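# Separate the phone from its case on the table

## Task

Remove the phone from its case and leave phone and case resting on the table at least a finger's width apart, both staying put with no help from the robot; then open the grippers and move the arms away.

## Robot and tools

Robot: two arms, left_arm and right_arm, each with a two-finger parallel gripper. Everything uses one scene frame: origin on the table surface midway between the arms, +x out over the table, +z up, and left_arm sits on the +y side. The arm names do not match image left or right. A gripper's fingers point along its own +z axis and close along its own y axis. The reported end_effector_position is the spot between the finger pads, roughly 1 cm short of the tips. Reported hand positions can be a little wrong, more so at long reach.

Row format: every motion command is a single flat list of 16 numbers covering both arms, even if one arm is idle: x, y, z, qw, qx, qy, qz, opening for left_arm, then the same eight for right_arm. x, y, z are an absolute target position for the gripper point in metres, scene frame; qw, qx, qy, qz are an absolute target orientation quaternion, w first, scene frame. Opening runs from -1 (closed) to +1 (fully open, 0.093 m gap). To hold an arm still, resend exactly the pose from the last result before it stopped plus the desired opening; to keep an orientation, repeat the same target quaternion rather than copying the drifted reported one. A target more than 0.6 m from an arm's last reported position along any of its gripper axes is refused. Each control step the commanded pose is clipped to 70 mm and 16 degrees from the measured pose; position wins over orientation if both cannot be met. Joint friction can leave the gripper up to about 31 mm short, and tiny commands may not move it.

Tools:
- execute_actions {"actions": [...], "pictures": bool}. An empty list just returns the current state. One action: {"rows": [[16 numbers], ...], "steps": n}, up to 15 rows and 15 steps of 1/30 s; each row is one step and the last row repeats to fill the remaining steps (default 15). One wait: {"steps": n} up to 300, counted from the previous result, so reply time is included. A refused call sends nothing.
- move {"target": [16 numbers], "speed": m/s}. Drives both grippers in straight lines toward the absolute poses, ending together, 0.5 to 10 s long (cut off at 10 s). speed 0.002 to 0.5, default 0.25; turning capped at twice that in rad/s. The opening is sent when the move begins. Paths ignore obstacles and the other arm, and grippers can lag, stray or overshoot speed near full reach. Its result adds a move: line with the ending (done, off_target, moving, held, fault) and limits (paced = the sent pose was clipped; held = a check blocked some steps, after which the arm may jump fast), plus each gripper's remaining distance.
- wait {"seconds": 0 to 10}. Lets time pass with no new command.
- zoom_image {"camera": name, "region": [x0, y0, x1, y1]} pixels, top-left origin, region at most 504x504. Cameras: cam_head_left, cam_head_right, cam_high, cam_left_wrist, cam_right_wrist, all 504x504.
- finished_scene {"scene": current scene number}.

Results: the state line gives each arm's position and quaternion. grip_measured is the finger motor on the opening scale; pads meet near -0.94 and each mm of object width adds about 0.0208, with a fixed per-gripper offset up to 0.02. Once pads touch, fingers stop but the motor keeps heading to the commanded number, so a grip barely shows; to keep holding, keep sending the number that closed it. Squeezing further below the object's width reading presses harder, up to roughly 50-62 N per pad (less on thin parts). Joint positions end with the opening in metres, which stops at zero. "pose unreachable" means the clearance check altered or blocked that arm's command; HELD marks steps where a row was not (fully) sent. A Hand target line shows where the controller is currently driving each arm. FAULT or OVER-TEMPERATURE FAULT lines mean an arm was stopped. MOTOR HOT appears from 75 °C; holding loads heats motors, at 90 °C the arm halts 10 s and at 100 °C it drops everything.

Timing: the simulation runs while the operator thinks; after an action the arm continues only to its last clipped pose (at most 70 mm more), so check and send the remainder. Joint limits (rad): waist -2.618 to 3.054, shoulder and elbow 0 to 3.142, wrist pitch and yaw -1.571 to 1.571, wrist roll -2.094 to 2.094.

Avoid: knocking rigid objects off the table (fails the task), dropping or slamming items, hard presses (faster moves and targets deeper past contact press harder), and arm-to-arm collisions. Loose objects may occasionally be nudged by outside pushes. Finish by releasing and moving both grippers clear before calling finished_scene.

Each tool is called after "Request:" by a JSON object that holds its "method" and its "body".

## Session

Request:
{"method": "execute_actions", "body": {"actions": []}}

Scene clock: 0.00 s of 4200.00 s.
left_arm: end_effector_position=(+0.0363, +0.6186, +0.2480) grip_measured=+1.000 end_effector_quat_wxyz=(-0.102, -0.017, +0.881, +0.462) | right_arm: end_effector_position=(+0.4151, +0.0680, +0.1166) grip_measured=+0.985 end_effector_quat_wxyz=(+0.185, +0.502, +0.814, +0.226)
Joint positions: left_arm=[ 1.281  1.234  1.092 -0.532 -0.483  1.413  0.093] | right_arm=[ 0.688  1.986  1.604 -0.64   0.238  1.805  0.092]
Joint velocities: left_arm=[-0.027 -0.002  0.007 -0.007  0.081  0.051  0.   ] | right_arm=[-0.022  0.022 -0.012 -0.037 -0.007  0.007 -0.   ]
Motor temperatures (°C, as the motors report them): left_arm=[26 33 31 26 23 25] | right_arm=[26 30 26 31 23 26]
Hand target (left_arm): +0.036, +0.619, +0.248; -0.102, -0.017, +0.881, +0.462
Hand target (right_arm): +0.415, +0.068, +0.117; +0.185, +0.502, +0.814, +0.226
camera_calibration (this result's frames):
cam_left_wrist: T_world_to_cam=[[-0.0585506, -0.582536, -0.810693, 0.563032], [-0.807783, -0.449514, 0.381346, 0.257176], [-0.586566, 0.677192, -0.444243, -0.207337], [0, 0, 0, 1]] pos_world=[0.119092, 0.583998, 0.266265]
cam_right_wrist: T_world_to_cam=[[-0.727599, -0.412052, -0.548464, 0.390402], [-0.623266, 0.731089, 0.277576, 0.214806], [0.2866, 0.543803, -0.788758, 0.0229709], [0, 0, 0, 1]] pos_world=[0.411354, -0.00866833, 0.172615]

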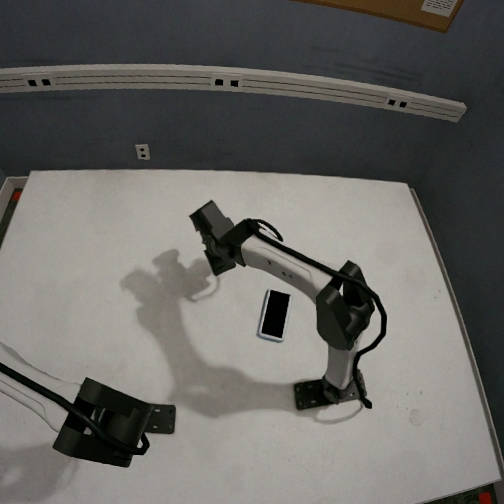

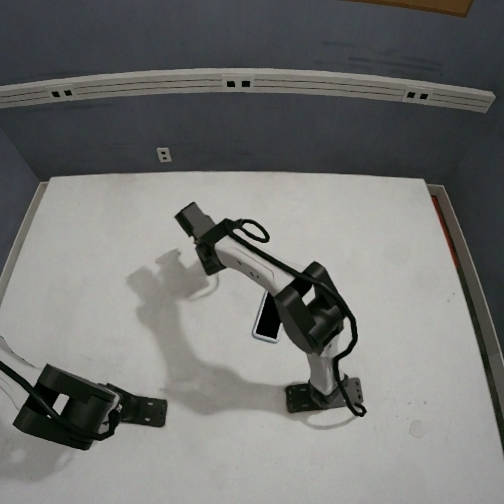

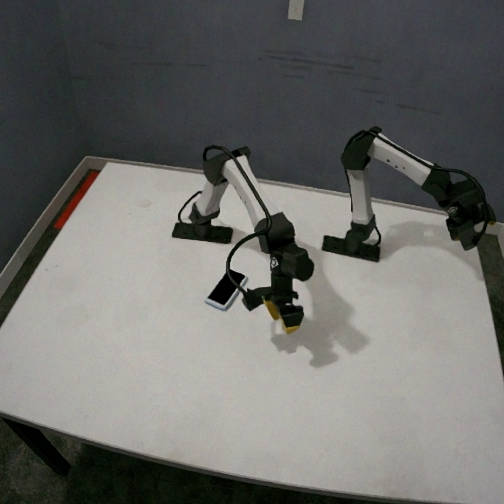

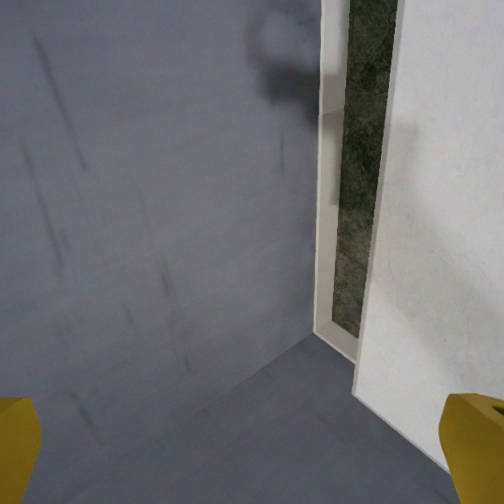

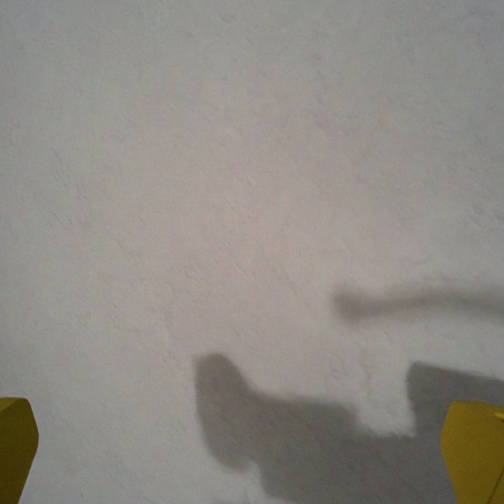

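Request:
{"method": "zoom_image", "body": {"camera": "cam_head_left", "region": [235, 275, 315, 355]}}

Request:
{"method": "zoom_image", "body": {"camera": "cam_high", "region": [190, 255, 270, 325]}}

Region (235, 275, 315, 355) of cam_head_left's 504x504 image, scaled by 6.300, with more detail than that image has.

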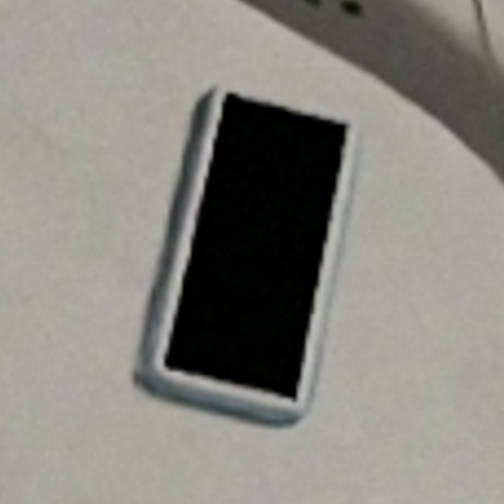

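Region (190, 255, 270, 325) of cam_high's 504x504 image, scaled by 6.300, with more detail than that image has; it fills the top 441 rows of this view, and the rest is white.

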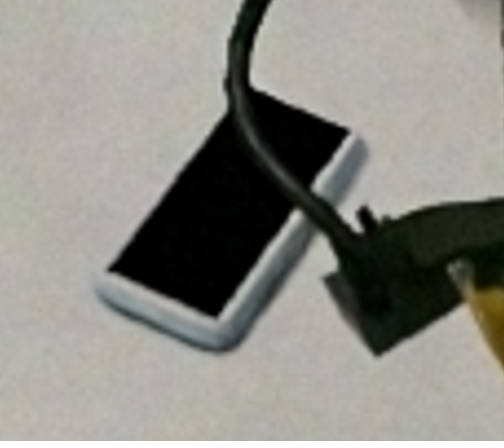

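Request:
{"method": "move", "body": {"target": [0.24, 0.33, 0.2, 0.2588, 0, 0.9659, 0, 1, 0.25, -0.103, 0.12, 0, 0.1426, 0.9898, 0, 1], "speed": 0.35}}

Scene clock: 46.10 s of 4200.00 s.
left_arm: end_effector_position=(+0.2504, +0.3420, +0.1996) grip_measured=+1.000 end_effector_quat_wxyz=(+0.274, +0.001, +0.962, +0.003) | right_arm: end_effector_position=(+0.2592, -0.0961, +0.1222) grip_measured=+0.985 end_effector_quat_wxyz=(+0.013, +0.141, +0.990, +0.004)
Joint positions: left_arm=[ 0.516  1.156  1.125 -1.029  0.226  0.393  0.093] | right_arm=[ 0.516  1.573  1.281 -1.255  0.011  0.879  0.092]
Joint velocities: left_arm=[-0.007 -0.027 -0.002  0.095 -0.051 -0.095  0.   ] | right_arm=[-0.012 -0.017  0.007 -0.022 -0.081  0.007 -0.001]
Motor temperatures (°C, as the motors report them): left_arm=[26 33 37 31 23 25] | right_arm=[26 44 33 33 23 26]
Hand target (left_arm): +0.248, +0.336, +0.196; +0.277, +0.005, +0.961, -0.002
Hand target (right_arm): +0.252, -0.104, +0.119; +0.003, +0.141, +0.990, -0.006
Off the commanded pose (left_arm): 0.016 m, 2 deg.
Off the commanded pose (right_arm): 0.012 m, 2 deg.
After step 90, 40.70 s passed at rest.
move: off_target (left_arm, right_arm)
camera_calibration (this result's frames):
cam_left_wrist: T_world_to_cam=[[-0.00381666, -0.999977, 0.00562433, 0.341366], [-0.992475, 0.00309953, -0.122411, 0.316337], [0.122391, -0.00604921, -0.992464, 0.249638], [0, 0, 0, 1]] pos_world=[0.284706, 0.341888, 0.28456]
cam_right_wrist: T_world_to_cam=[[-0.261762, -0.965107, -0.00695193, -0.0277351], [-0.883522, 0.236723, 0.404168, 0.240565], [-0.38842, 0.111938, -0.914658, 0.310121], [0, 0, 0, 1]] pos_world=[0.325742, -0.118429, 0.186233]

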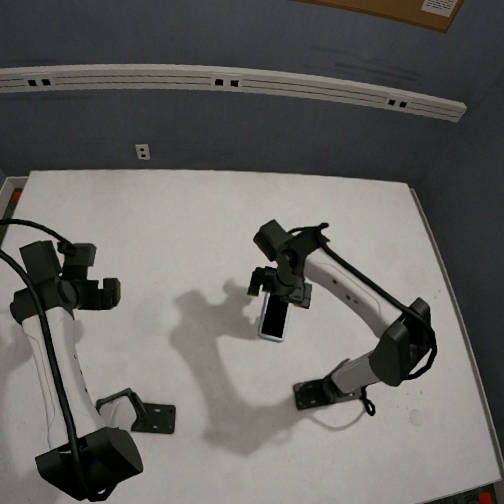

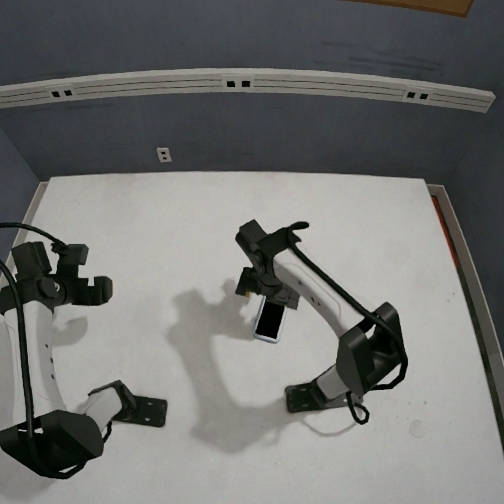

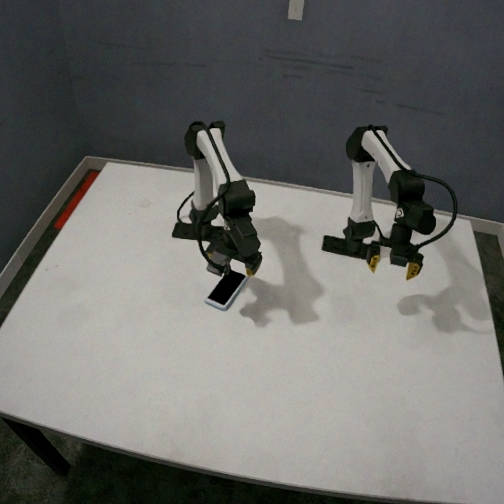

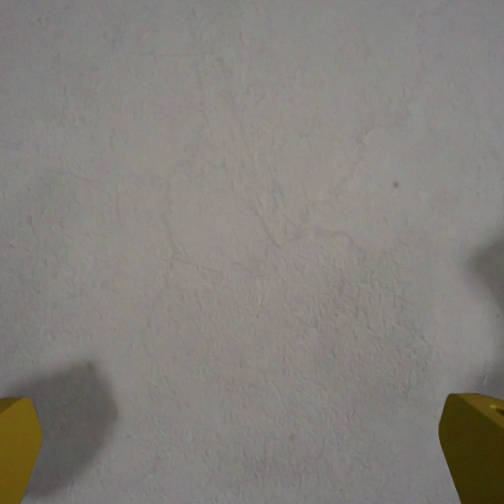

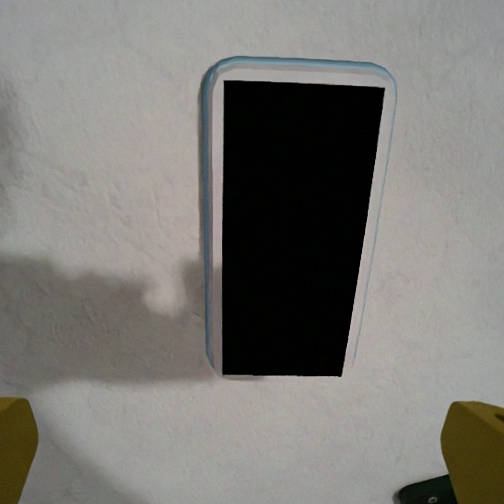

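Request:
{"method": "move", "body": {"target": [0.27, 0.08, 0.058, 0.5417, 0.4545, 0.5417, -0.4545, 1, 0.244, -0.124, 0.05, 0, 0.1478, 0.989, 0, 1], "speed": 0.3}}

Scene clock: 71.20 s of 4200.00 s.
left_arm: end_effector_position=(+0.2791, +0.0814, +0.0613) grip_measured=+1.000 end_effector_quat_wxyz=(+0.541, +0.469, +0.545, -0.436) | right_arm: end_effector_position=(+0.2471, -0.1209, +0.0523) grip_measured=+0.985 end_effector_quat_wxyz=(+0.001, +0.147, +0.989, -0.004)
Joint positions: left_arm=[0.033 2.179 0.447 1.573 1.352 0.188 0.093] | right_arm=[ 0.46   1.562  0.987 -1.     0.009  0.835  0.092]
Joint velocities: left_arm=[-0.002  0.002 -0.007 -0.007 -0.022 -0.051  0.   ] | right_arm=[ 0.007  0.002 -0.007 -0.037 -0.066 -0.007 -0.001]
Motor temperatures (°C, as the motors report them): left_arm=[26 34 36 31 23 25] | right_arm=[26 42 32 30 23 26]
Hand target (left_arm): +0.277, +0.077, +0.057; +0.536, +0.467, +0.548, -0.441
Hand target (right_arm): +0.244, -0.124, +0.050; -0.000, +0.148, +0.989, -0.001
Off the commanded pose (left_arm): 0.010 m, 3 deg.
Off the commanded pose (right_arm): 0.005 m, 1 deg.
joint sent to its limit (left arm) — the command would take joint 4 (wrist pitch) past its upper limit, so that joint was sent only as far as its limit.
After step 90, 18.27 s passed at rest.
move: off_target (left_arm)
camera_calibration (this result's frames):
cam_left_wrist: T_world_to_cam=[[-0.985236, -0.168781, -0.0286798, 0.289978], [-0.0506153, 0.4472, -0.893001, 0.0768338], [0.163547, -0.878365, -0.449141, 0.133529], [0, 0, 0, 1]] pos_world=[0.267747, 0.13187, 0.136903]
cam_right_wrist: T_world_to_cam=[[-0.272695, -0.962012, 0.0130863, -0.0532686], [-0.870554, 0.252515, 0.42234, 0.261767], [-0.409601, 0.103778, -0.906343, 0.24816], [0, 0, 0, 1]] pos_world=[0.315003, -0.143099, 0.11506]

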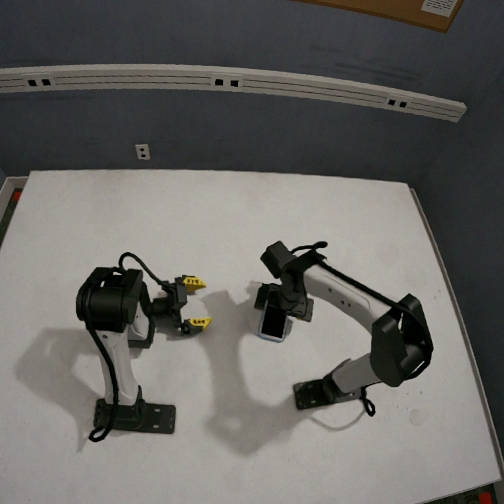

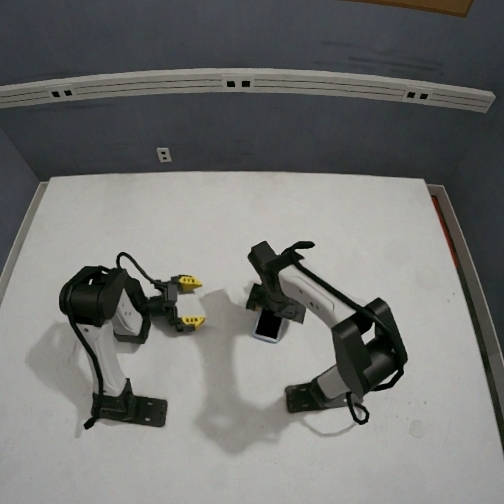

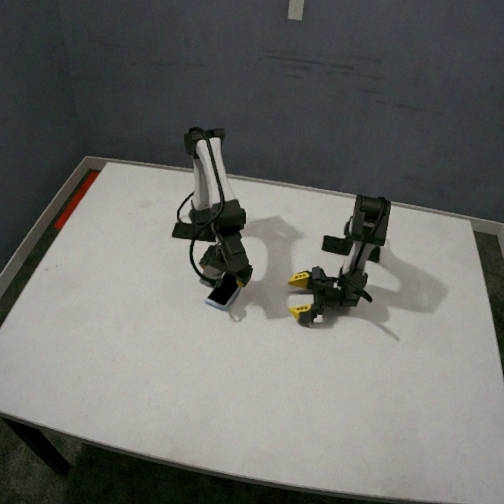

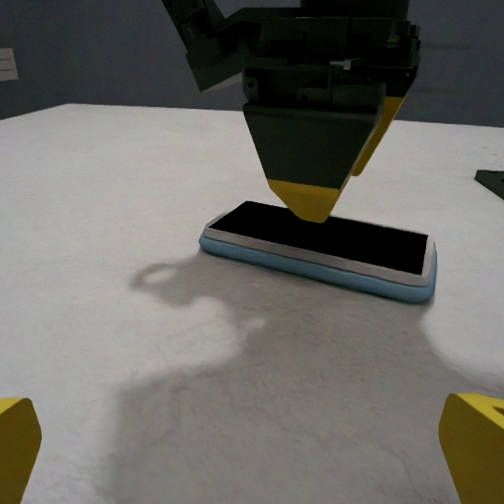

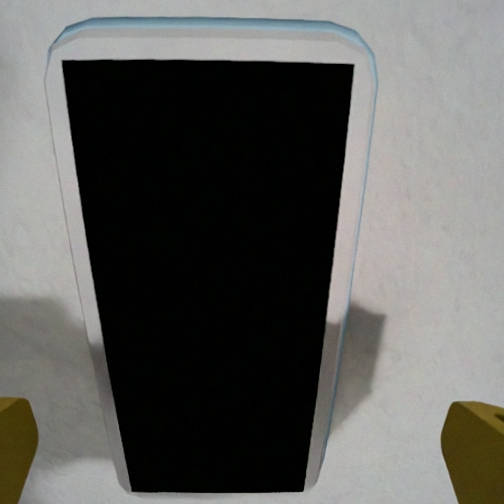

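Request:
{"method": "zoom_image", "body": {"camera": "cam_left_wrist", "region": [240, 170, 400, 310]}}

Region (240, 170, 400, 310) of cam_left_wrist's 504x504 image, scaled by 3.150, with more detail than that image has; it fills the top 441 rows of this view, and the rest is white.

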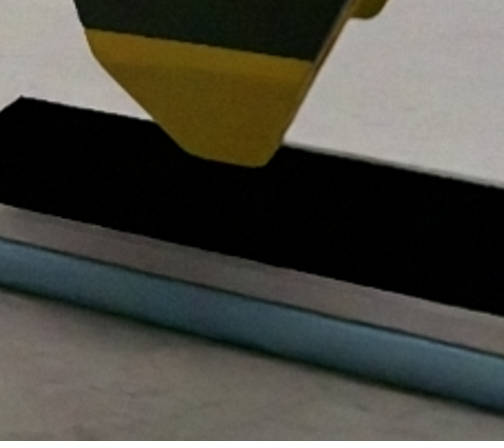

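Request:
{"method": "move", "body": {"target": [0.2791, 0.0814, 0.0613, 0.541, 0.469, 0.545, -0.436, 1, 0.249, -0.1135, 0.030, 0, 0.1478, 0.989, 0, 0.78], "speed": 0.03}}

Request:
{"method": "zoom_image", "body": {"camera": "cam_left_wrist", "region": [250, 200, 390, 310]}}

Scene clock: 97.70 s of 4200.00 s.
left_arm: end_effector_position=(+0.2793, +0.0815, +0.0617) grip_measured=+1.000 end_effector_quat_wxyz=(+0.542, +0.469, +0.545, -0.435) | right_arm: end_effector_position=(+0.2562, -0.1139, +0.0398) grip_measured=+0.782 end_effector_quat_wxyz=(+0.013, +0.148, +0.989, +0.006)
Joint positions: left_arm=[0.033 2.179 0.447 1.577 1.351 0.185 0.093] | right_arm=[ 0.465  1.595  0.967 -0.917  0.008  0.842  0.083]
Joint velocities: left_arm=[ 0.002  0.012 -0.017  0.037  0.037  0.007  0.   ] | right_arm=[-0.017  0.002  0.002  0.037  0.022  0.022 -0.001]
Motor temperatures (°C, as the motors report them): left_arm=[26 35 33 32 23 25] | right_arm=[26 41 31 30 23 26]
Hand target (left_arm): +0.279, +0.081, +0.061; +0.541, +0.469, +0.545, -0.436
Hand target (right_arm): +0.249, -0.114, +0.030; +0.000, +0.148, +0.989, -0.000
Off the commanded pose (left_arm): 0.000 m, 0 deg.
Off the commanded pose (right_arm): 0.012 m, 2 deg.
After step 90, 22.33 s passed at rest.
move: off_target (right_arm)
camera_calibration (this result's frames):
cam_left_wrist: T_world_to_cam=[[-0.984994, -0.169997, -0.0297828, 0.290343], [-0.0500941, 0.44675, -0.893255, 0.0770845], [0.165156, -0.878359, -0.448562, 0.133206], [0, 0, 0, 1]] pos_world=[0.267848, 0.131923, 0.137255]
cam_right_wrist: T_world_to_cam=[[-0.275291, -0.961311, -0.00981959, -0.0422162], [-0.880321, 0.247968, 0.404408, 0.275807], [-0.386327, 0.119975, -0.914526, 0.236003], [0, 0, 0, 1]] pos_world=[0.322352, -0.137288, 0.103878]

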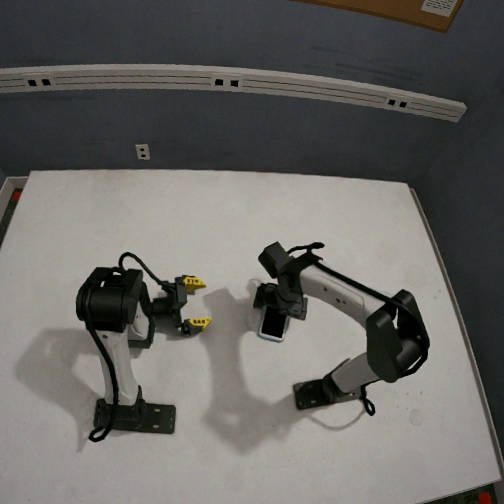

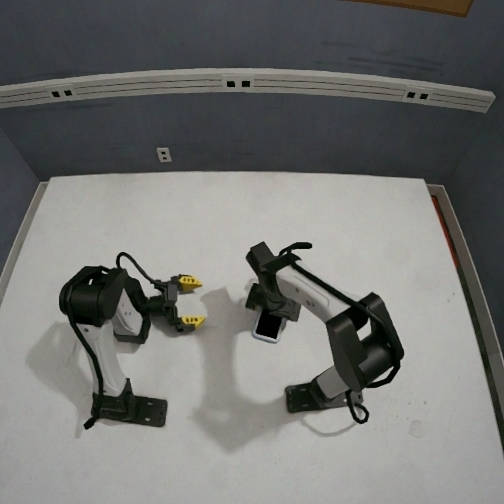

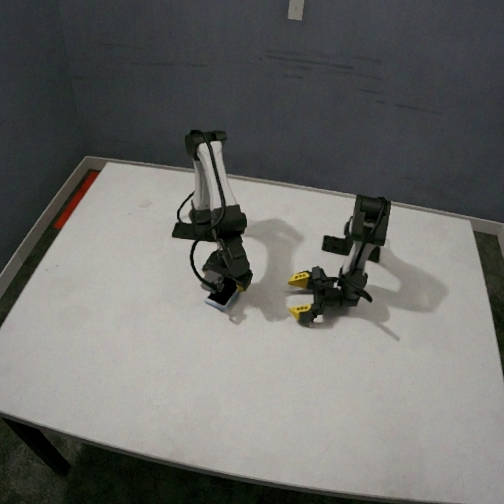

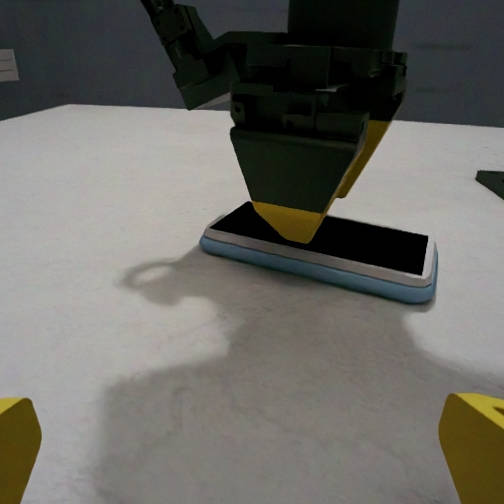

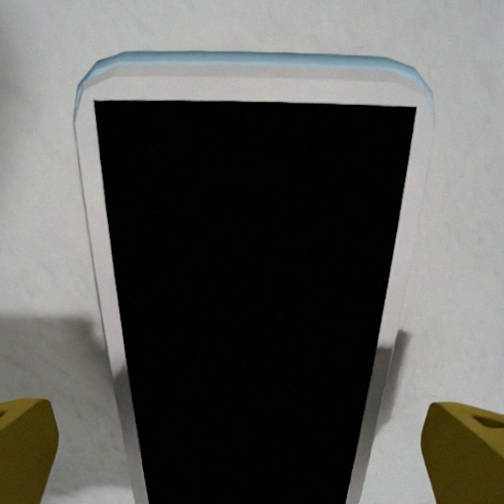

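Region (250, 200, 390, 310) of cam_left_wrist's 504x504 image, scaled by 3.600, with more detail than that image has; it fills the top 396 rows of this view, and the rest is white.

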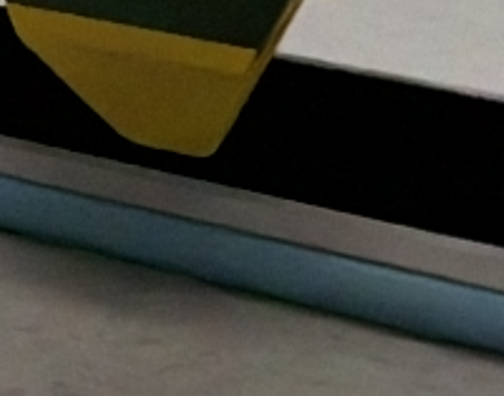

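Request:
{"method": "move", "body": {"target": [0.2791, 0.0814, 0.0613, 0.541, 0.469, 0.545, -0.436, 1, 0.248, -0.1155, 0.016, 0, 0.1478, 0.989, 0, 0.76], "speed": 0.02}}

Request:
{"method": "zoom_image", "body": {"camera": "cam_left_wrist", "region": [240, 200, 380, 310]}}

Scene clock: 110.60 s of 4200.00 s.
left_arm: end_effector_position=(+0.2793, +0.0815, +0.0617) grip_measured=+1.000 end_effector_quat_wxyz=(+0.542, +0.469, +0.545, -0.435) | right_arm: end_effector_position=(+0.2548, -0.1147, +0.0260) grip_measured=+0.762 end_effector_quat_wxyz=(+0.013, +0.148, +0.989, +0.006)
Joint positions: left_arm=[0.033 2.179 0.447 1.577 1.351 0.185 0.093] | right_arm=[ 0.465  1.612  0.925 -0.857  0.008  0.842  0.082]
Joint velocities: left_arm=[-0.007 -0.007  0.007  0.051 -0.081  0.037  0.   ] | right_arm=[-0.007 -0.002 -0.022  0.007 -0.022 -0.066 -0.001]
Motor temperatures (°C, as the motors report them): left_arm=[26 36 33 32 23 25] | right_arm=[26 40 31 29 23 26]
Hand target (left_arm): +0.279, +0.081, +0.061; +0.541, +0.469, +0.545, -0.436
Hand target (right_arm): +0.248, -0.116, +0.016; +0.000, +0.148, +0.989, -0.000
Off the commanded pose (left_arm): 0.000 m, 0 deg.
Off the commanded pose (right_arm): 0.012 m, 2 deg.
After step 90, 8.40 s passed at rest.
move: off_target (right_arm)
camera_calibration (this result's frames):
cam_left_wrist: T_world_to_cam=[[-0.984994, -0.169997, -0.0297828, 0.290343], [-0.0500941, 0.44675, -0.893255, 0.0770845], [0.165156, -0.878359, -0.448562, 0.133206], [0, 0, 0, 1]] pos_world=[0.267848, 0.131923, 0.137255]
cam_right_wrist: T_world_to_cam=[[-0.275295, -0.961313, -0.00953987, -0.0434898], [-0.880189, 0.248047, 0.404647, 0.280425], [-0.386626, 0.119794, -0.914423, 0.222952], [0, 0, 0, 1]] pos_world=[0.321053, -0.138074, 0.0899842]

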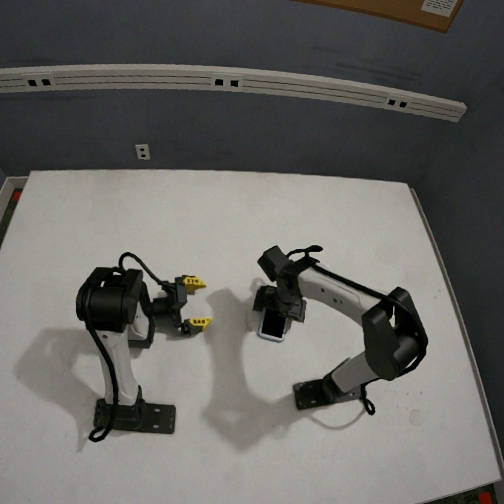

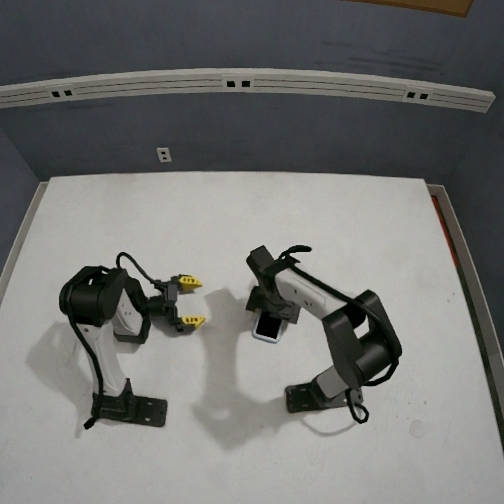

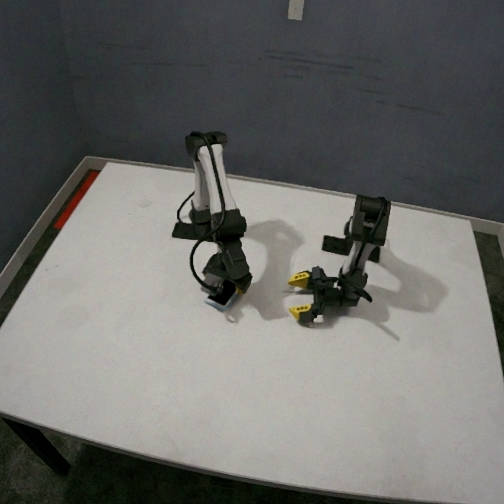

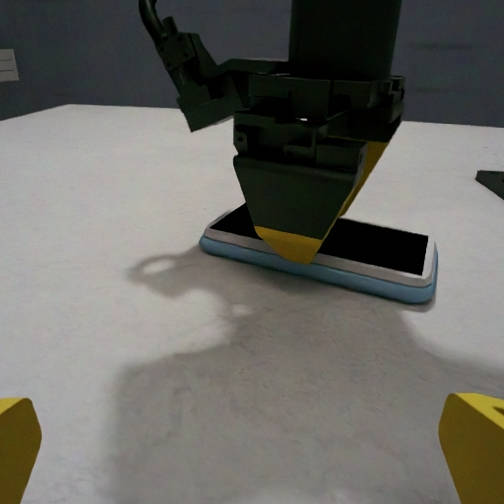

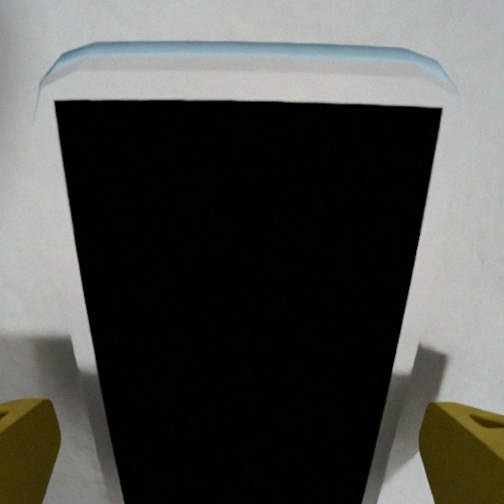

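Region (240, 200, 380, 310) of cam_left_wrist's 504x504 image, scaled by 3.600, with more detail than that image has; it fills the top 396 rows of this view, and the rest is white.

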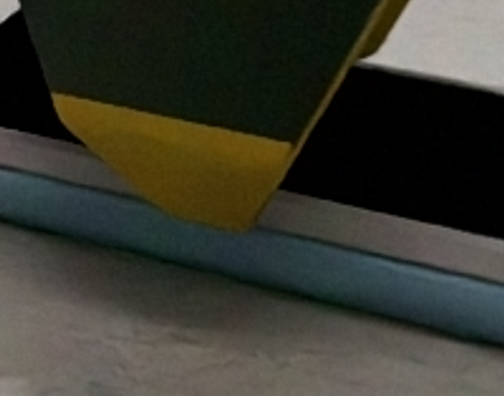

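Request:
{"method": "execute_actions", "body": {"actions": [{"rows": [[0.2791, 0.0814, 0.0613, 0.541, 0.469, 0.545, -0.436, 1, 0.248, -0.1155, 0.018, 0, 0.1478, 0.989, 0, 0.72],[0.2791, 0.0814, 0.0613, 0.541, 0.469, 0.545, -0.436, 1, 0.248, -0.1155, 0.018, 0, 0.1478, 0.989, 0, 0.69],[0.2791, 0.0814, 0.0613, 0.541, 0.469, 0.545, -0.436, 1, 0.248, -0.1155, 0.018, 0, 0.1478, 0.989, 0, 0.66],[0.2791, 0.0814, 0.0613, 0.541, 0.469, 0.545, -0.436, 1, 0.248, -0.1155, 0.018, 0, 0.1478, 0.989, 0, 0.635],[0.2791, 0.0814, 0.0613, 0.541, 0.469, 0.545, -0.436, 1, 0.248, -0.1155, 0.018, 0, 0.1478, 0.989, 0, 0.61],[0.2791, 0.0814, 0.0613, 0.541, 0.469, 0.545, -0.436, 1, 0.248, -0.1155, 0.018, 0, 0.1478, 0.989, 0, 0.59],[0.2791, 0.0814, 0.0613, 0.541, 0.469, 0.545, -0.436, 1, 0.248, -0.1155, 0.018, 0, 0.1478, 0.989, 0, 0.57],[0.2791, 0.0814, 0.0613, 0.541, 0.469, 0.545, -0.436, 1, 0.248, -0.1155, 0.018, 0, 0.1478, 0.989, 0, 0.55],[0.2791, 0.0814, 0.0613, 0.541, 0.469, 0.545, -0.436, 1, 0.248, -0.1155, 0.018, 0, 0.1478, 0.989, 0, 0.53],[0.2791, 0.0814, 0.0613, 0.541, 0.469, 0.545, -0.436, 1, 0.248, -0.1155, 0.018, 0, 0.1478, 0.989, 0, 0.51],[0.2791, 0.0814, 0.0613, 0.541, 0.469, 0.545, -0.436, 1, 0.248, -0.1155, 0.018, 0, 0.1478, 0.989, 0, 0.49],[0.2791, 0.0814, 0.0613, 0.541, 0.469, 0.545, -0.436, 1, 0.248, -0.1155, 0.018, 0, 0.1478, 0.989, 0, 0.47],[0.2791, 0.0814, 0.0613, 0.541, 0.469, 0.545, -0.436, 1, 0.248, -0.1155, 0.018, 0, 0.1478, 0.989, 0, 0.45],[0.2791, 0.0814, 0.0613, 0.541, 0.469, 0.545, -0.436, 1, 0.248, -0.1155, 0.018, 0, 0.1478, 0.989, 0, 0.43]], "steps": 15}], "pictures": true}}

Request:
{"method": "zoom_image", "body": {"camera": "cam_left_wrist", "region": [240, 200, 380, 310]}}

Scene clock: 127.70 s of 4200.00 s.
left_arm: end_effector_position=(+0.2793, +0.0815, +0.0617) grip_measured=+1.000 end_effector_quat_wxyz=(+0.542, +0.469, +0.545, -0.435) | right_arm: end_effector_position=(+0.2555, -0.1145, +0.0260) grip_measured=+0.437 end_effector_quat_wxyz=(+0.014, +0.148, +0.989, +0.006)
Joint positions: left_arm=[0.033 2.179 0.447 1.577 1.351 0.185 0.093] | right_arm=[ 0.465  1.612  0.925 -0.855  0.009  0.842  0.066]
Joint velocities: left_arm=[-0.012 -0.007 -0.007  0.022 -0.051  0.022  0.   ] | right_arm=[-0.012 -0.012 -0.022  0.007  0.007  0.022 -0.004]
Motor temperatures (°C, as the motors report them): left_arm=[26 37 32 32 23 25] | right_arm=[26 38 31 29 23 26]
Hand target (left_arm): +0.279, +0.081, +0.061; +0.541, +0.469, +0.545, -0.436
Hand target (right_arm): +0.248, -0.116, +0.018; +0.000, +0.148, +0.989, -0.000
Off the commanded pose (left_arm): 0.000 m, 0 deg.
Off the commanded pose (right_arm): 0.011 m, 2 deg.
Steps of this call (steps 1 to 90: nothing new was sent; then 13.60 s passed at rest; steps 91 to 105: all 15 steps of this action). Readings (end_effector_position):
91: left_arm (+0.2793, +0.0815, +0.0617) | right_arm (+0.2555, -0.1143, +0.0260)
92: left_arm (+0.2793, +0.0815, +0.0617) | right_arm (+0.2555, -0.1143, +0.0260)
94: left_arm (+0.2793, +0.0815, +0.0617) | right_arm (+0.2555, -0.1143, +0.0260)
98: left_arm (+0.2793, +0.0815, +0.0617) | right_arm (+0.2555, -0.1143, +0.0260)
105: the state above
camera_calibration (this result's frames):
cam_left_wrist: T_world_to_cam=[[-0.984994, -0.169997, -0.0297828, 0.290343], [-0.0500941, 0.44675, -0.893255, 0.0770845], [0.165156, -0.878359, -0.448562, 0.133206], [0, 0, 0, 1]] pos_world=[0.267848, 0.131923, 0.137255]
cam_right_wrist: T_world_to_cam=[[-0.275296, -0.9613, -0.0107201, -0.0431138], [-0.881342, 0.247912, 0.402213, 0.281292], [-0.38399, 0.120176, -0.915483, 0.222599], [0, 0, 0, 1]] pos_world=[0.321522, -0.137932, 0.0901844]

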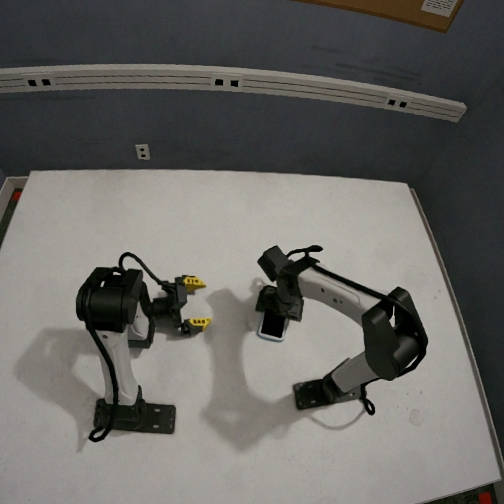

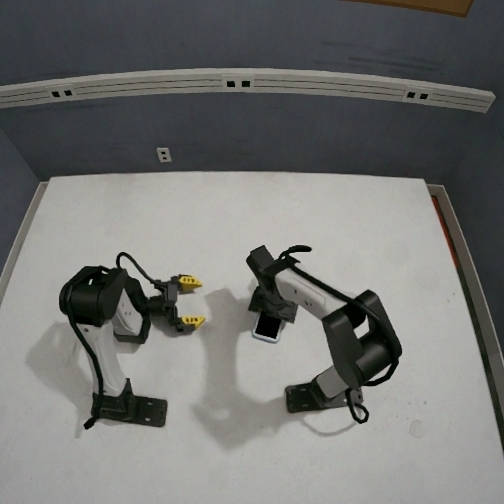

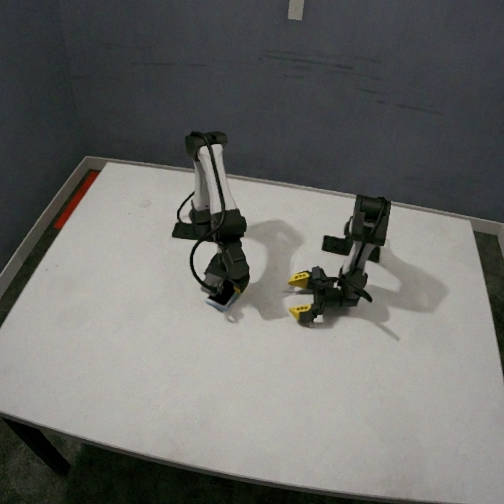

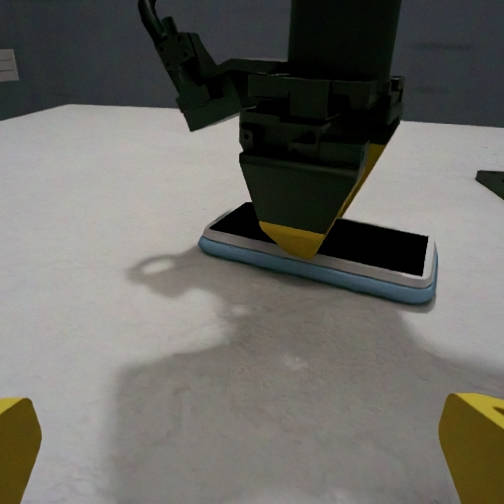

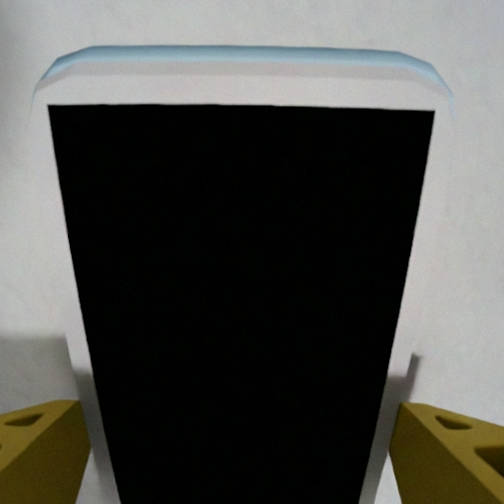

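Region (240, 200, 380, 310) of cam_left_wrist's 504x504 image, scaled by 3.600, with more detail than that image has; it fills the top 396 rows of this view, and the rest is white.

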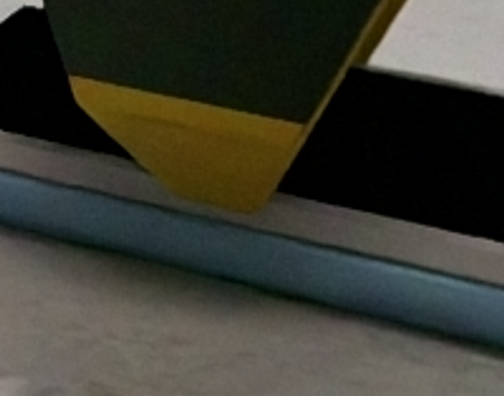

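Request:
{"method": "execute_actions", "body": {"actions": [{"rows": [[0.2791, 0.0814, 0.0613, 0.541, 0.469, 0.545, -0.436, 1, 0.248, -0.1155, 0.0175, 0, 0.1478, 0.989, 0, 0.48],[0.2791, 0.0814, 0.0613, 0.541, 0.469, 0.545, -0.436, 1, 0.248, -0.1155, 0.017, 0, 0.1478, 0.989, 0, 0.53],[0.2791, 0.0814, 0.0613, 0.541, 0.469, 0.545, -0.436, 1, 0.248, -0.1155, 0.0165, 0, 0.1478, 0.989, 0, 0.53],[0.2791, 0.0814, 0.0613, 0.541, 0.469, 0.545, -0.436, 1, 0.248, -0.1155, 0.016, 0, 0.1478, 0.989, 0, 0.53],[0.2791, 0.0814, 0.0613, 0.541, 0.469, 0.545, -0.436, 1, 0.248, -0.1155, 0.0155, 0, 0.1478, 0.989, 0, 0.53],[0.2791, 0.0814, 0.0613, 0.541, 0.469, 0.545, -0.436, 1, 0.248, -0.1155, 0.015, 0, 0.1478, 0.989, 0, 0.53],[0.2791, 0.0814, 0.0613, 0.541, 0.469, 0.545, -0.436, 1, 0.248, -0.1155, 0.0145, 0, 0.1478, 0.989, 0, 0.53],[0.2791, 0.0814, 0.0613, 0.541, 0.469, 0.545, -0.436, 1, 0.248, -0.1155, 0.014, 0, 0.1478, 0.989, 0, 0.53]], "steps": 15}], "pictures": false}}

Scene clock: 140.23 s of 4200.00 s.
left_arm: end_effector_position=(+0.2793, +0.0815, +0.0617) grip_measured=+1.000 end_effector_quat_wxyz=(+0.542, +0.469, +0.545, -0.435) | right_arm: end_effector_position=(+0.2562, -0.1139, +0.0260) grip_measured=+0.528 end_effector_quat_wxyz=(+0.015, +0.148, +0.989, +0.007)
Joint positions: left_arm=[0.033 2.179 0.447 1.577 1.351 0.185 0.093] | right_arm=[ 0.465  1.612  0.925 -0.851  0.008  0.842  0.071]
Joint velocities: left_arm=[ 0.002  0.002  0.007 -0.022 -0.081 -0.022  0.   ] | right_arm=[-0.022 -0.002 -0.012  0.037 -0.066 -0.007  0.   ]
Motor temperatures (°C, as the motors report them): left_arm=[26 37 32 33 23 25] | right_arm=[26 38 31 29 23 26]
Hand target (left_arm): +0.279, +0.081, +0.061; +0.541, +0.469, +0.545, -0.436
Hand target (right_arm): +0.248, -0.116, +0.015; +0.000, +0.148, +0.989, -0.000
Off the commanded pose (left_arm): 0.000 m, 0 deg.
Off the commanded pose (right_arm): 0.015 m, 2 deg.
Steps of this call (steps 1 to 90: nothing new was sent; then 9.03 s passed at rest; steps 91 to 105: all 15 steps of this action). Readings (end_effector_position):
91: left_arm (+0.2793, +0.0815, +0.0617) | right_arm (+0.2555, -0.1145, +0.0260)
92: left_arm (+0.2793, +0.0815, +0.0617) | right_arm (+0.2555, -0.1145, +0.0260)
94: left_arm (+0.2793, +0.0815, +0.0617) | right_arm (+0.2555, -0.1144, +0.0260)
98: left_arm (+0.2793, +0.0815, +0.0617) | right_arm (+0.2560, -0.1141, +0.0260)
105: the state above

Request:
{"method": "execute_actions", "body": {"actions": [{"rows": [[0.2791, 0.0814, 0.0613, 0.541, 0.469, 0.545, -0.436, 1, 0.248, -0.1155, 0.0135, 0, 0.1478, 0.989, 0, 0.53],[0.2791, 0.0814, 0.0613, 0.541, 0.469, 0.545, -0.436, 1, 0.248, -0.1155, 0.013, 0, 0.1478, 0.989, 0, 0.53],[0.2791, 0.0814, 0.0613, 0.541, 0.469, 0.545, -0.436, 1, 0.248, -0.1155, 0.0125, 0, 0.1478, 0.989, 0, 0.53],[0.2791, 0.0814, 0.0613, 0.541, 0.469, 0.545, -0.436, 1, 0.248, -0.1155, 0.012, 0, 0.1478, 0.989, 0, 0.53],[0.2791, 0.0814, 0.0613, 0.541, 0.469, 0.545, -0.436, 1, 0.248, -0.1155, 0.0115, 0, 0.1478, 0.989, 0, 0.53]], "steps": 15}], "pictures": true}}

Request:
{"method": "zoom_image", "body": {"camera": "cam_left_wrist", "region": [240, 200, 380, 310]}}

Scene clock: 147.30 s of 4200.00 s.
left_arm: end_effector_position=(+0.2793, +0.0815, +0.0617) grip_measured=+1.000 end_effector_quat_wxyz=(+0.542, +0.469, +0.545, -0.435) | right_arm: end_effector_position=(+0.2552, -0.1145, +0.0225) grip_measured=+0.528 end_effector_quat_wxyz=(+0.013, +0.148, +0.989, +0.006)
Joint positions: left_arm=[0.033 2.179 0.447 1.577 1.351 0.185 0.093] | right_arm=[ 0.465  1.619  0.917 -0.841  0.008  0.842  0.071]
Joint velocities: left_arm=[ 0.002 -0.012  0.007 -0.066 -0.051 -0.007  0.   ] | right_arm=[-0.012 -0.002 -0.012 -0.007 -0.007 -0.022 -0.   ]
Motor temperatures (°C, as the motors report them): left_arm=[26 37 32 33 23 25] | right_arm=[26 37 31 28 23 26]
Hand target (left_arm): +0.279, +0.081, +0.061; +0.541, +0.469, +0.545, -0.436
Hand target (right_arm): +0.248, -0.116, +0.012; +0.000, +0.148, +0.989, -0.000
Off the commanded pose (left_arm): 0.000 m, 0 deg.
Off the commanded pose (right_arm): 0.013 m, 2 deg.
Steps of this call (steps 1 to 90: nothing new was sent; then 3.57 s passed at rest; steps 91 to 105: all 15 steps of this action). Readings (end_effector_position):
91: left_arm (+0.2793, +0.0815, +0.0617) | right_arm (+0.2562, -0.1139, +0.0260)
92: left_arm (+0.2793, +0.0815, +0.0617) | right_arm (+0.2562, -0.1139, +0.0260)
94: left_arm (+0.2793, +0.0815, +0.0617) | right_arm (+0.2563, -0.1139, +0.0260)
98: left_arm (+0.2793, +0.0815, +0.0617) | right_arm (+0.2552, -0.1146, +0.0237)
105: the state above
camera_calibration (this result's frames):
cam_left_wrist: T_world_to_cam=[[-0.984994, -0.169997, -0.0297828, 0.290343], [-0.0500941, 0.44675, -0.893255, 0.0770845], [0.165156, -0.878359, -0.448562, 0.133206], [0, 0, 0, 1]] pos_world=[0.267848, 0.131923, 0.137255]
cam_right_wrist: T_world_to_cam=[[-0.275281, -0.961305, -0.0106587, -0.0431821], [-0.880717, 0.247728, 0.403693, 0.282207], [-0.385432, 0.120517, -0.914832, 0.219711], [0, 0, 0, 1]] pos_world=[0.321341, -0.1379, 0.0866132]

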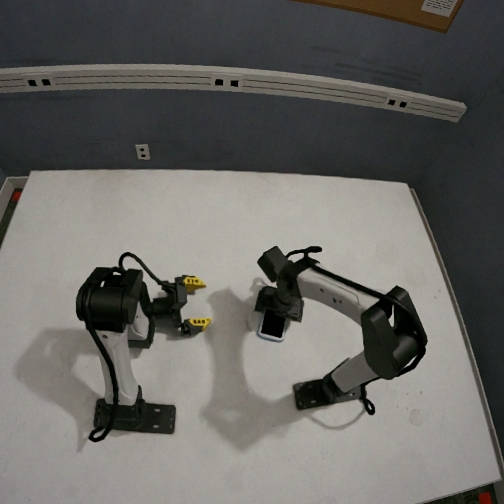

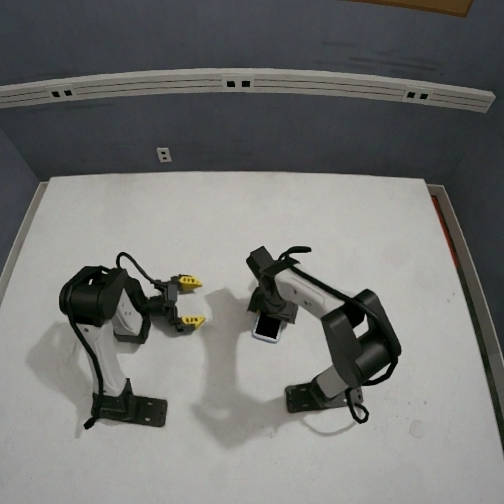

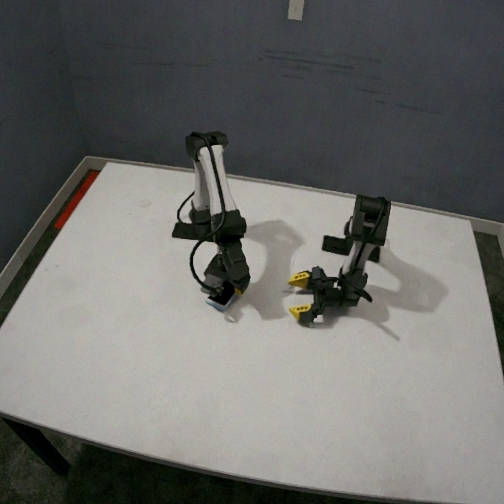

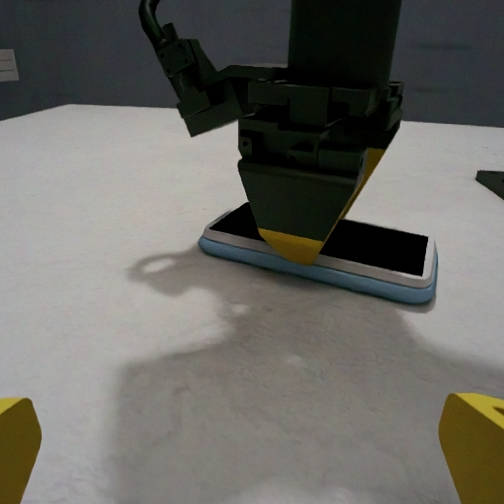

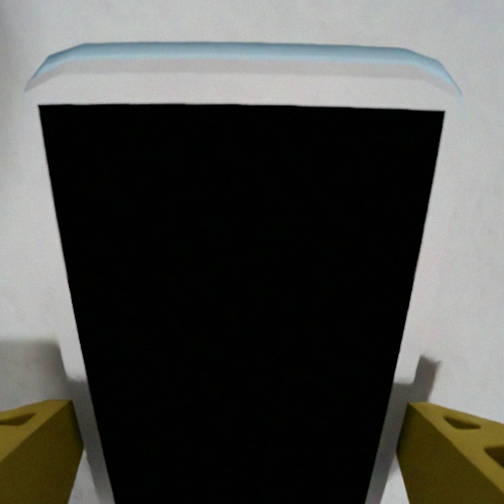

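Region (240, 200, 380, 310) of cam_left_wrist's 504x504 image, scaled by 3.600, with more detail than that image has; it fills the top 396 rows of this view, and the rest is white.

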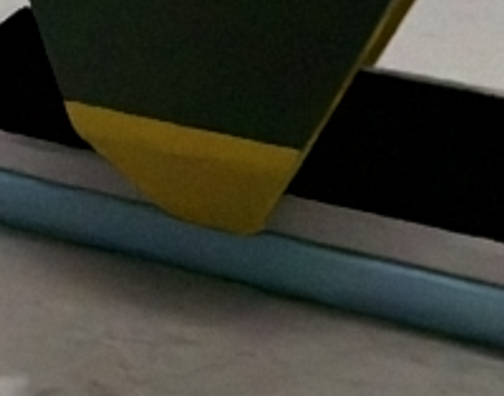

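Request:
{"method": "move", "body": {"target": [0.2791, 0.0814, 0.0613, 0.541, 0.469, 0.545, -0.436, 1, 0.250, -0.1155, 0.034, 0, 0.1478, 0.989, 0, 0.74], "speed": 0.02}}

Scene clock: 183.80 s of 4200.00 s.
left_arm: end_effector_position=(+0.2793, +0.0815, +0.0617) grip_measured=+1.000 end_effector_quat_wxyz=(+0.542, +0.469, +0.545, -0.435) | right_arm: end_effector_position=(+0.2485, -0.1185, +0.0260) grip_measured=+0.738 end_effector_quat_wxyz=(-0.002, +0.148, +0.989, -0.007)
Joint positions: left_arm=[0.033 2.179 0.447 1.577 1.351 0.185 0.093] | right_arm=[ 0.465  1.619  0.933 -0.896  0.008  0.842  0.081]
Joint velocities: left_arm=[-0.012  0.007  0.012 -0.037 -0.007  0.037  0.   ] | right_arm=[-0.002  0.002  0.012 -0.007 -0.051  0.007  0.001]
Motor temperatures (°C, as the motors report them): left_arm=[26 38 31 33 23 25] | right_arm=[26 36 30 28 23 26]
Hand target (left_arm): +0.279, +0.081, +0.061; +0.541, +0.469, +0.545, -0.436
Hand target (right_arm): +0.250, -0.116, +0.034; -0.000, +0.148, +0.989, -0.000
Off the commanded pose (left_arm): 0.000 m, 0 deg.
Off the commanded pose (right_arm): 0.009 m, 1 deg.
After step 90, 32.53 s passed at rest.
move: done
camera_calibration (this result's frames):
cam_left_wrist: T_world_to_cam=[[-0.984994, -0.169997, -0.0297828, 0.290343], [-0.0500941, 0.44675, -0.893255, 0.0770845], [0.165156, -0.878359, -0.448562, 0.133206], [0, 0, 0, 1]] pos_world=[0.267848, 0.131923, 0.137255]
cam_right_wrist: T_world_to_cam=[[-0.275149, -0.961225, 0.0184322, -0.049707], [-0.866598, 0.256273, 0.428173, 0.272745], [-0.416294, 0.101838, -0.903509, 0.225935], [0, 0, 0, 1]] pos_world=[0.316739, -0.140686, 0.0882686]

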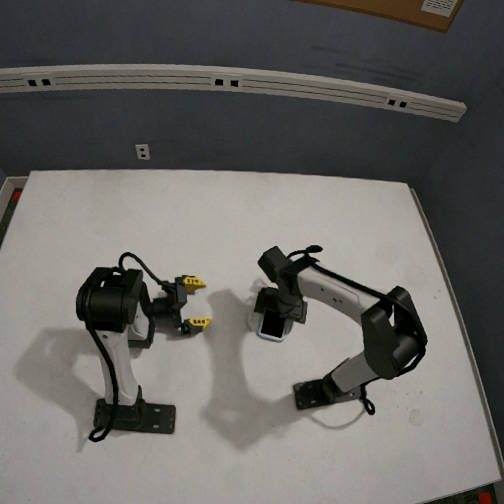

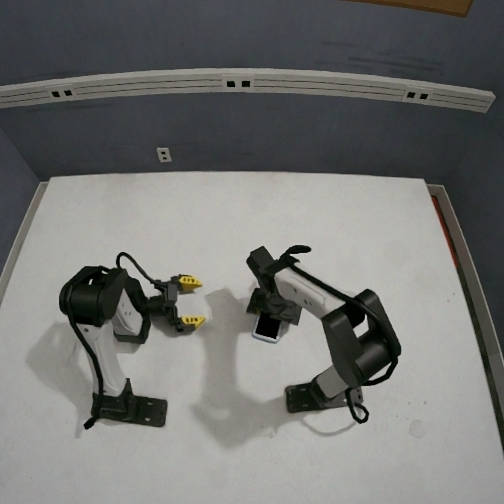

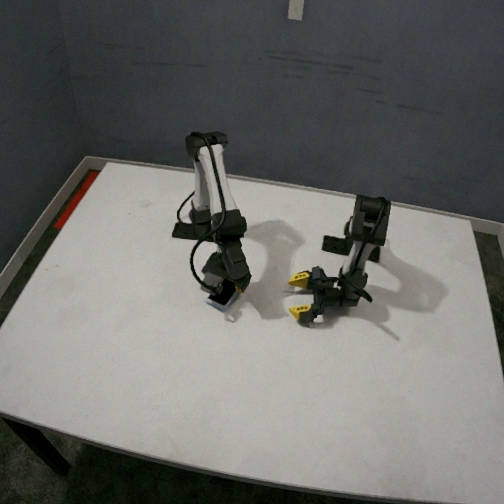

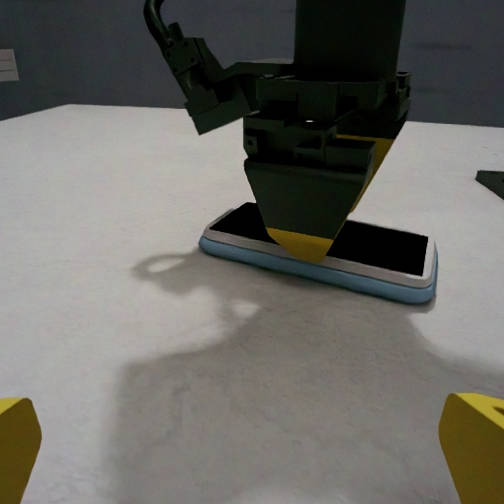

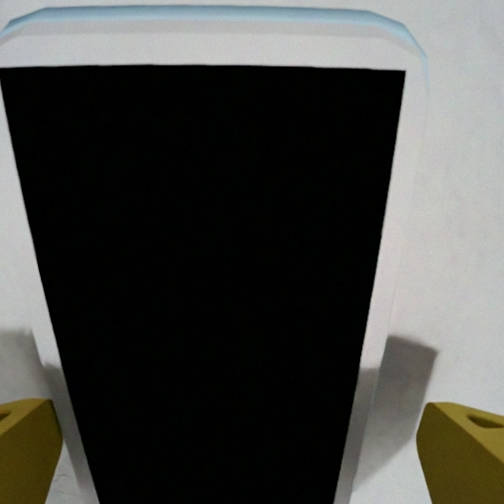

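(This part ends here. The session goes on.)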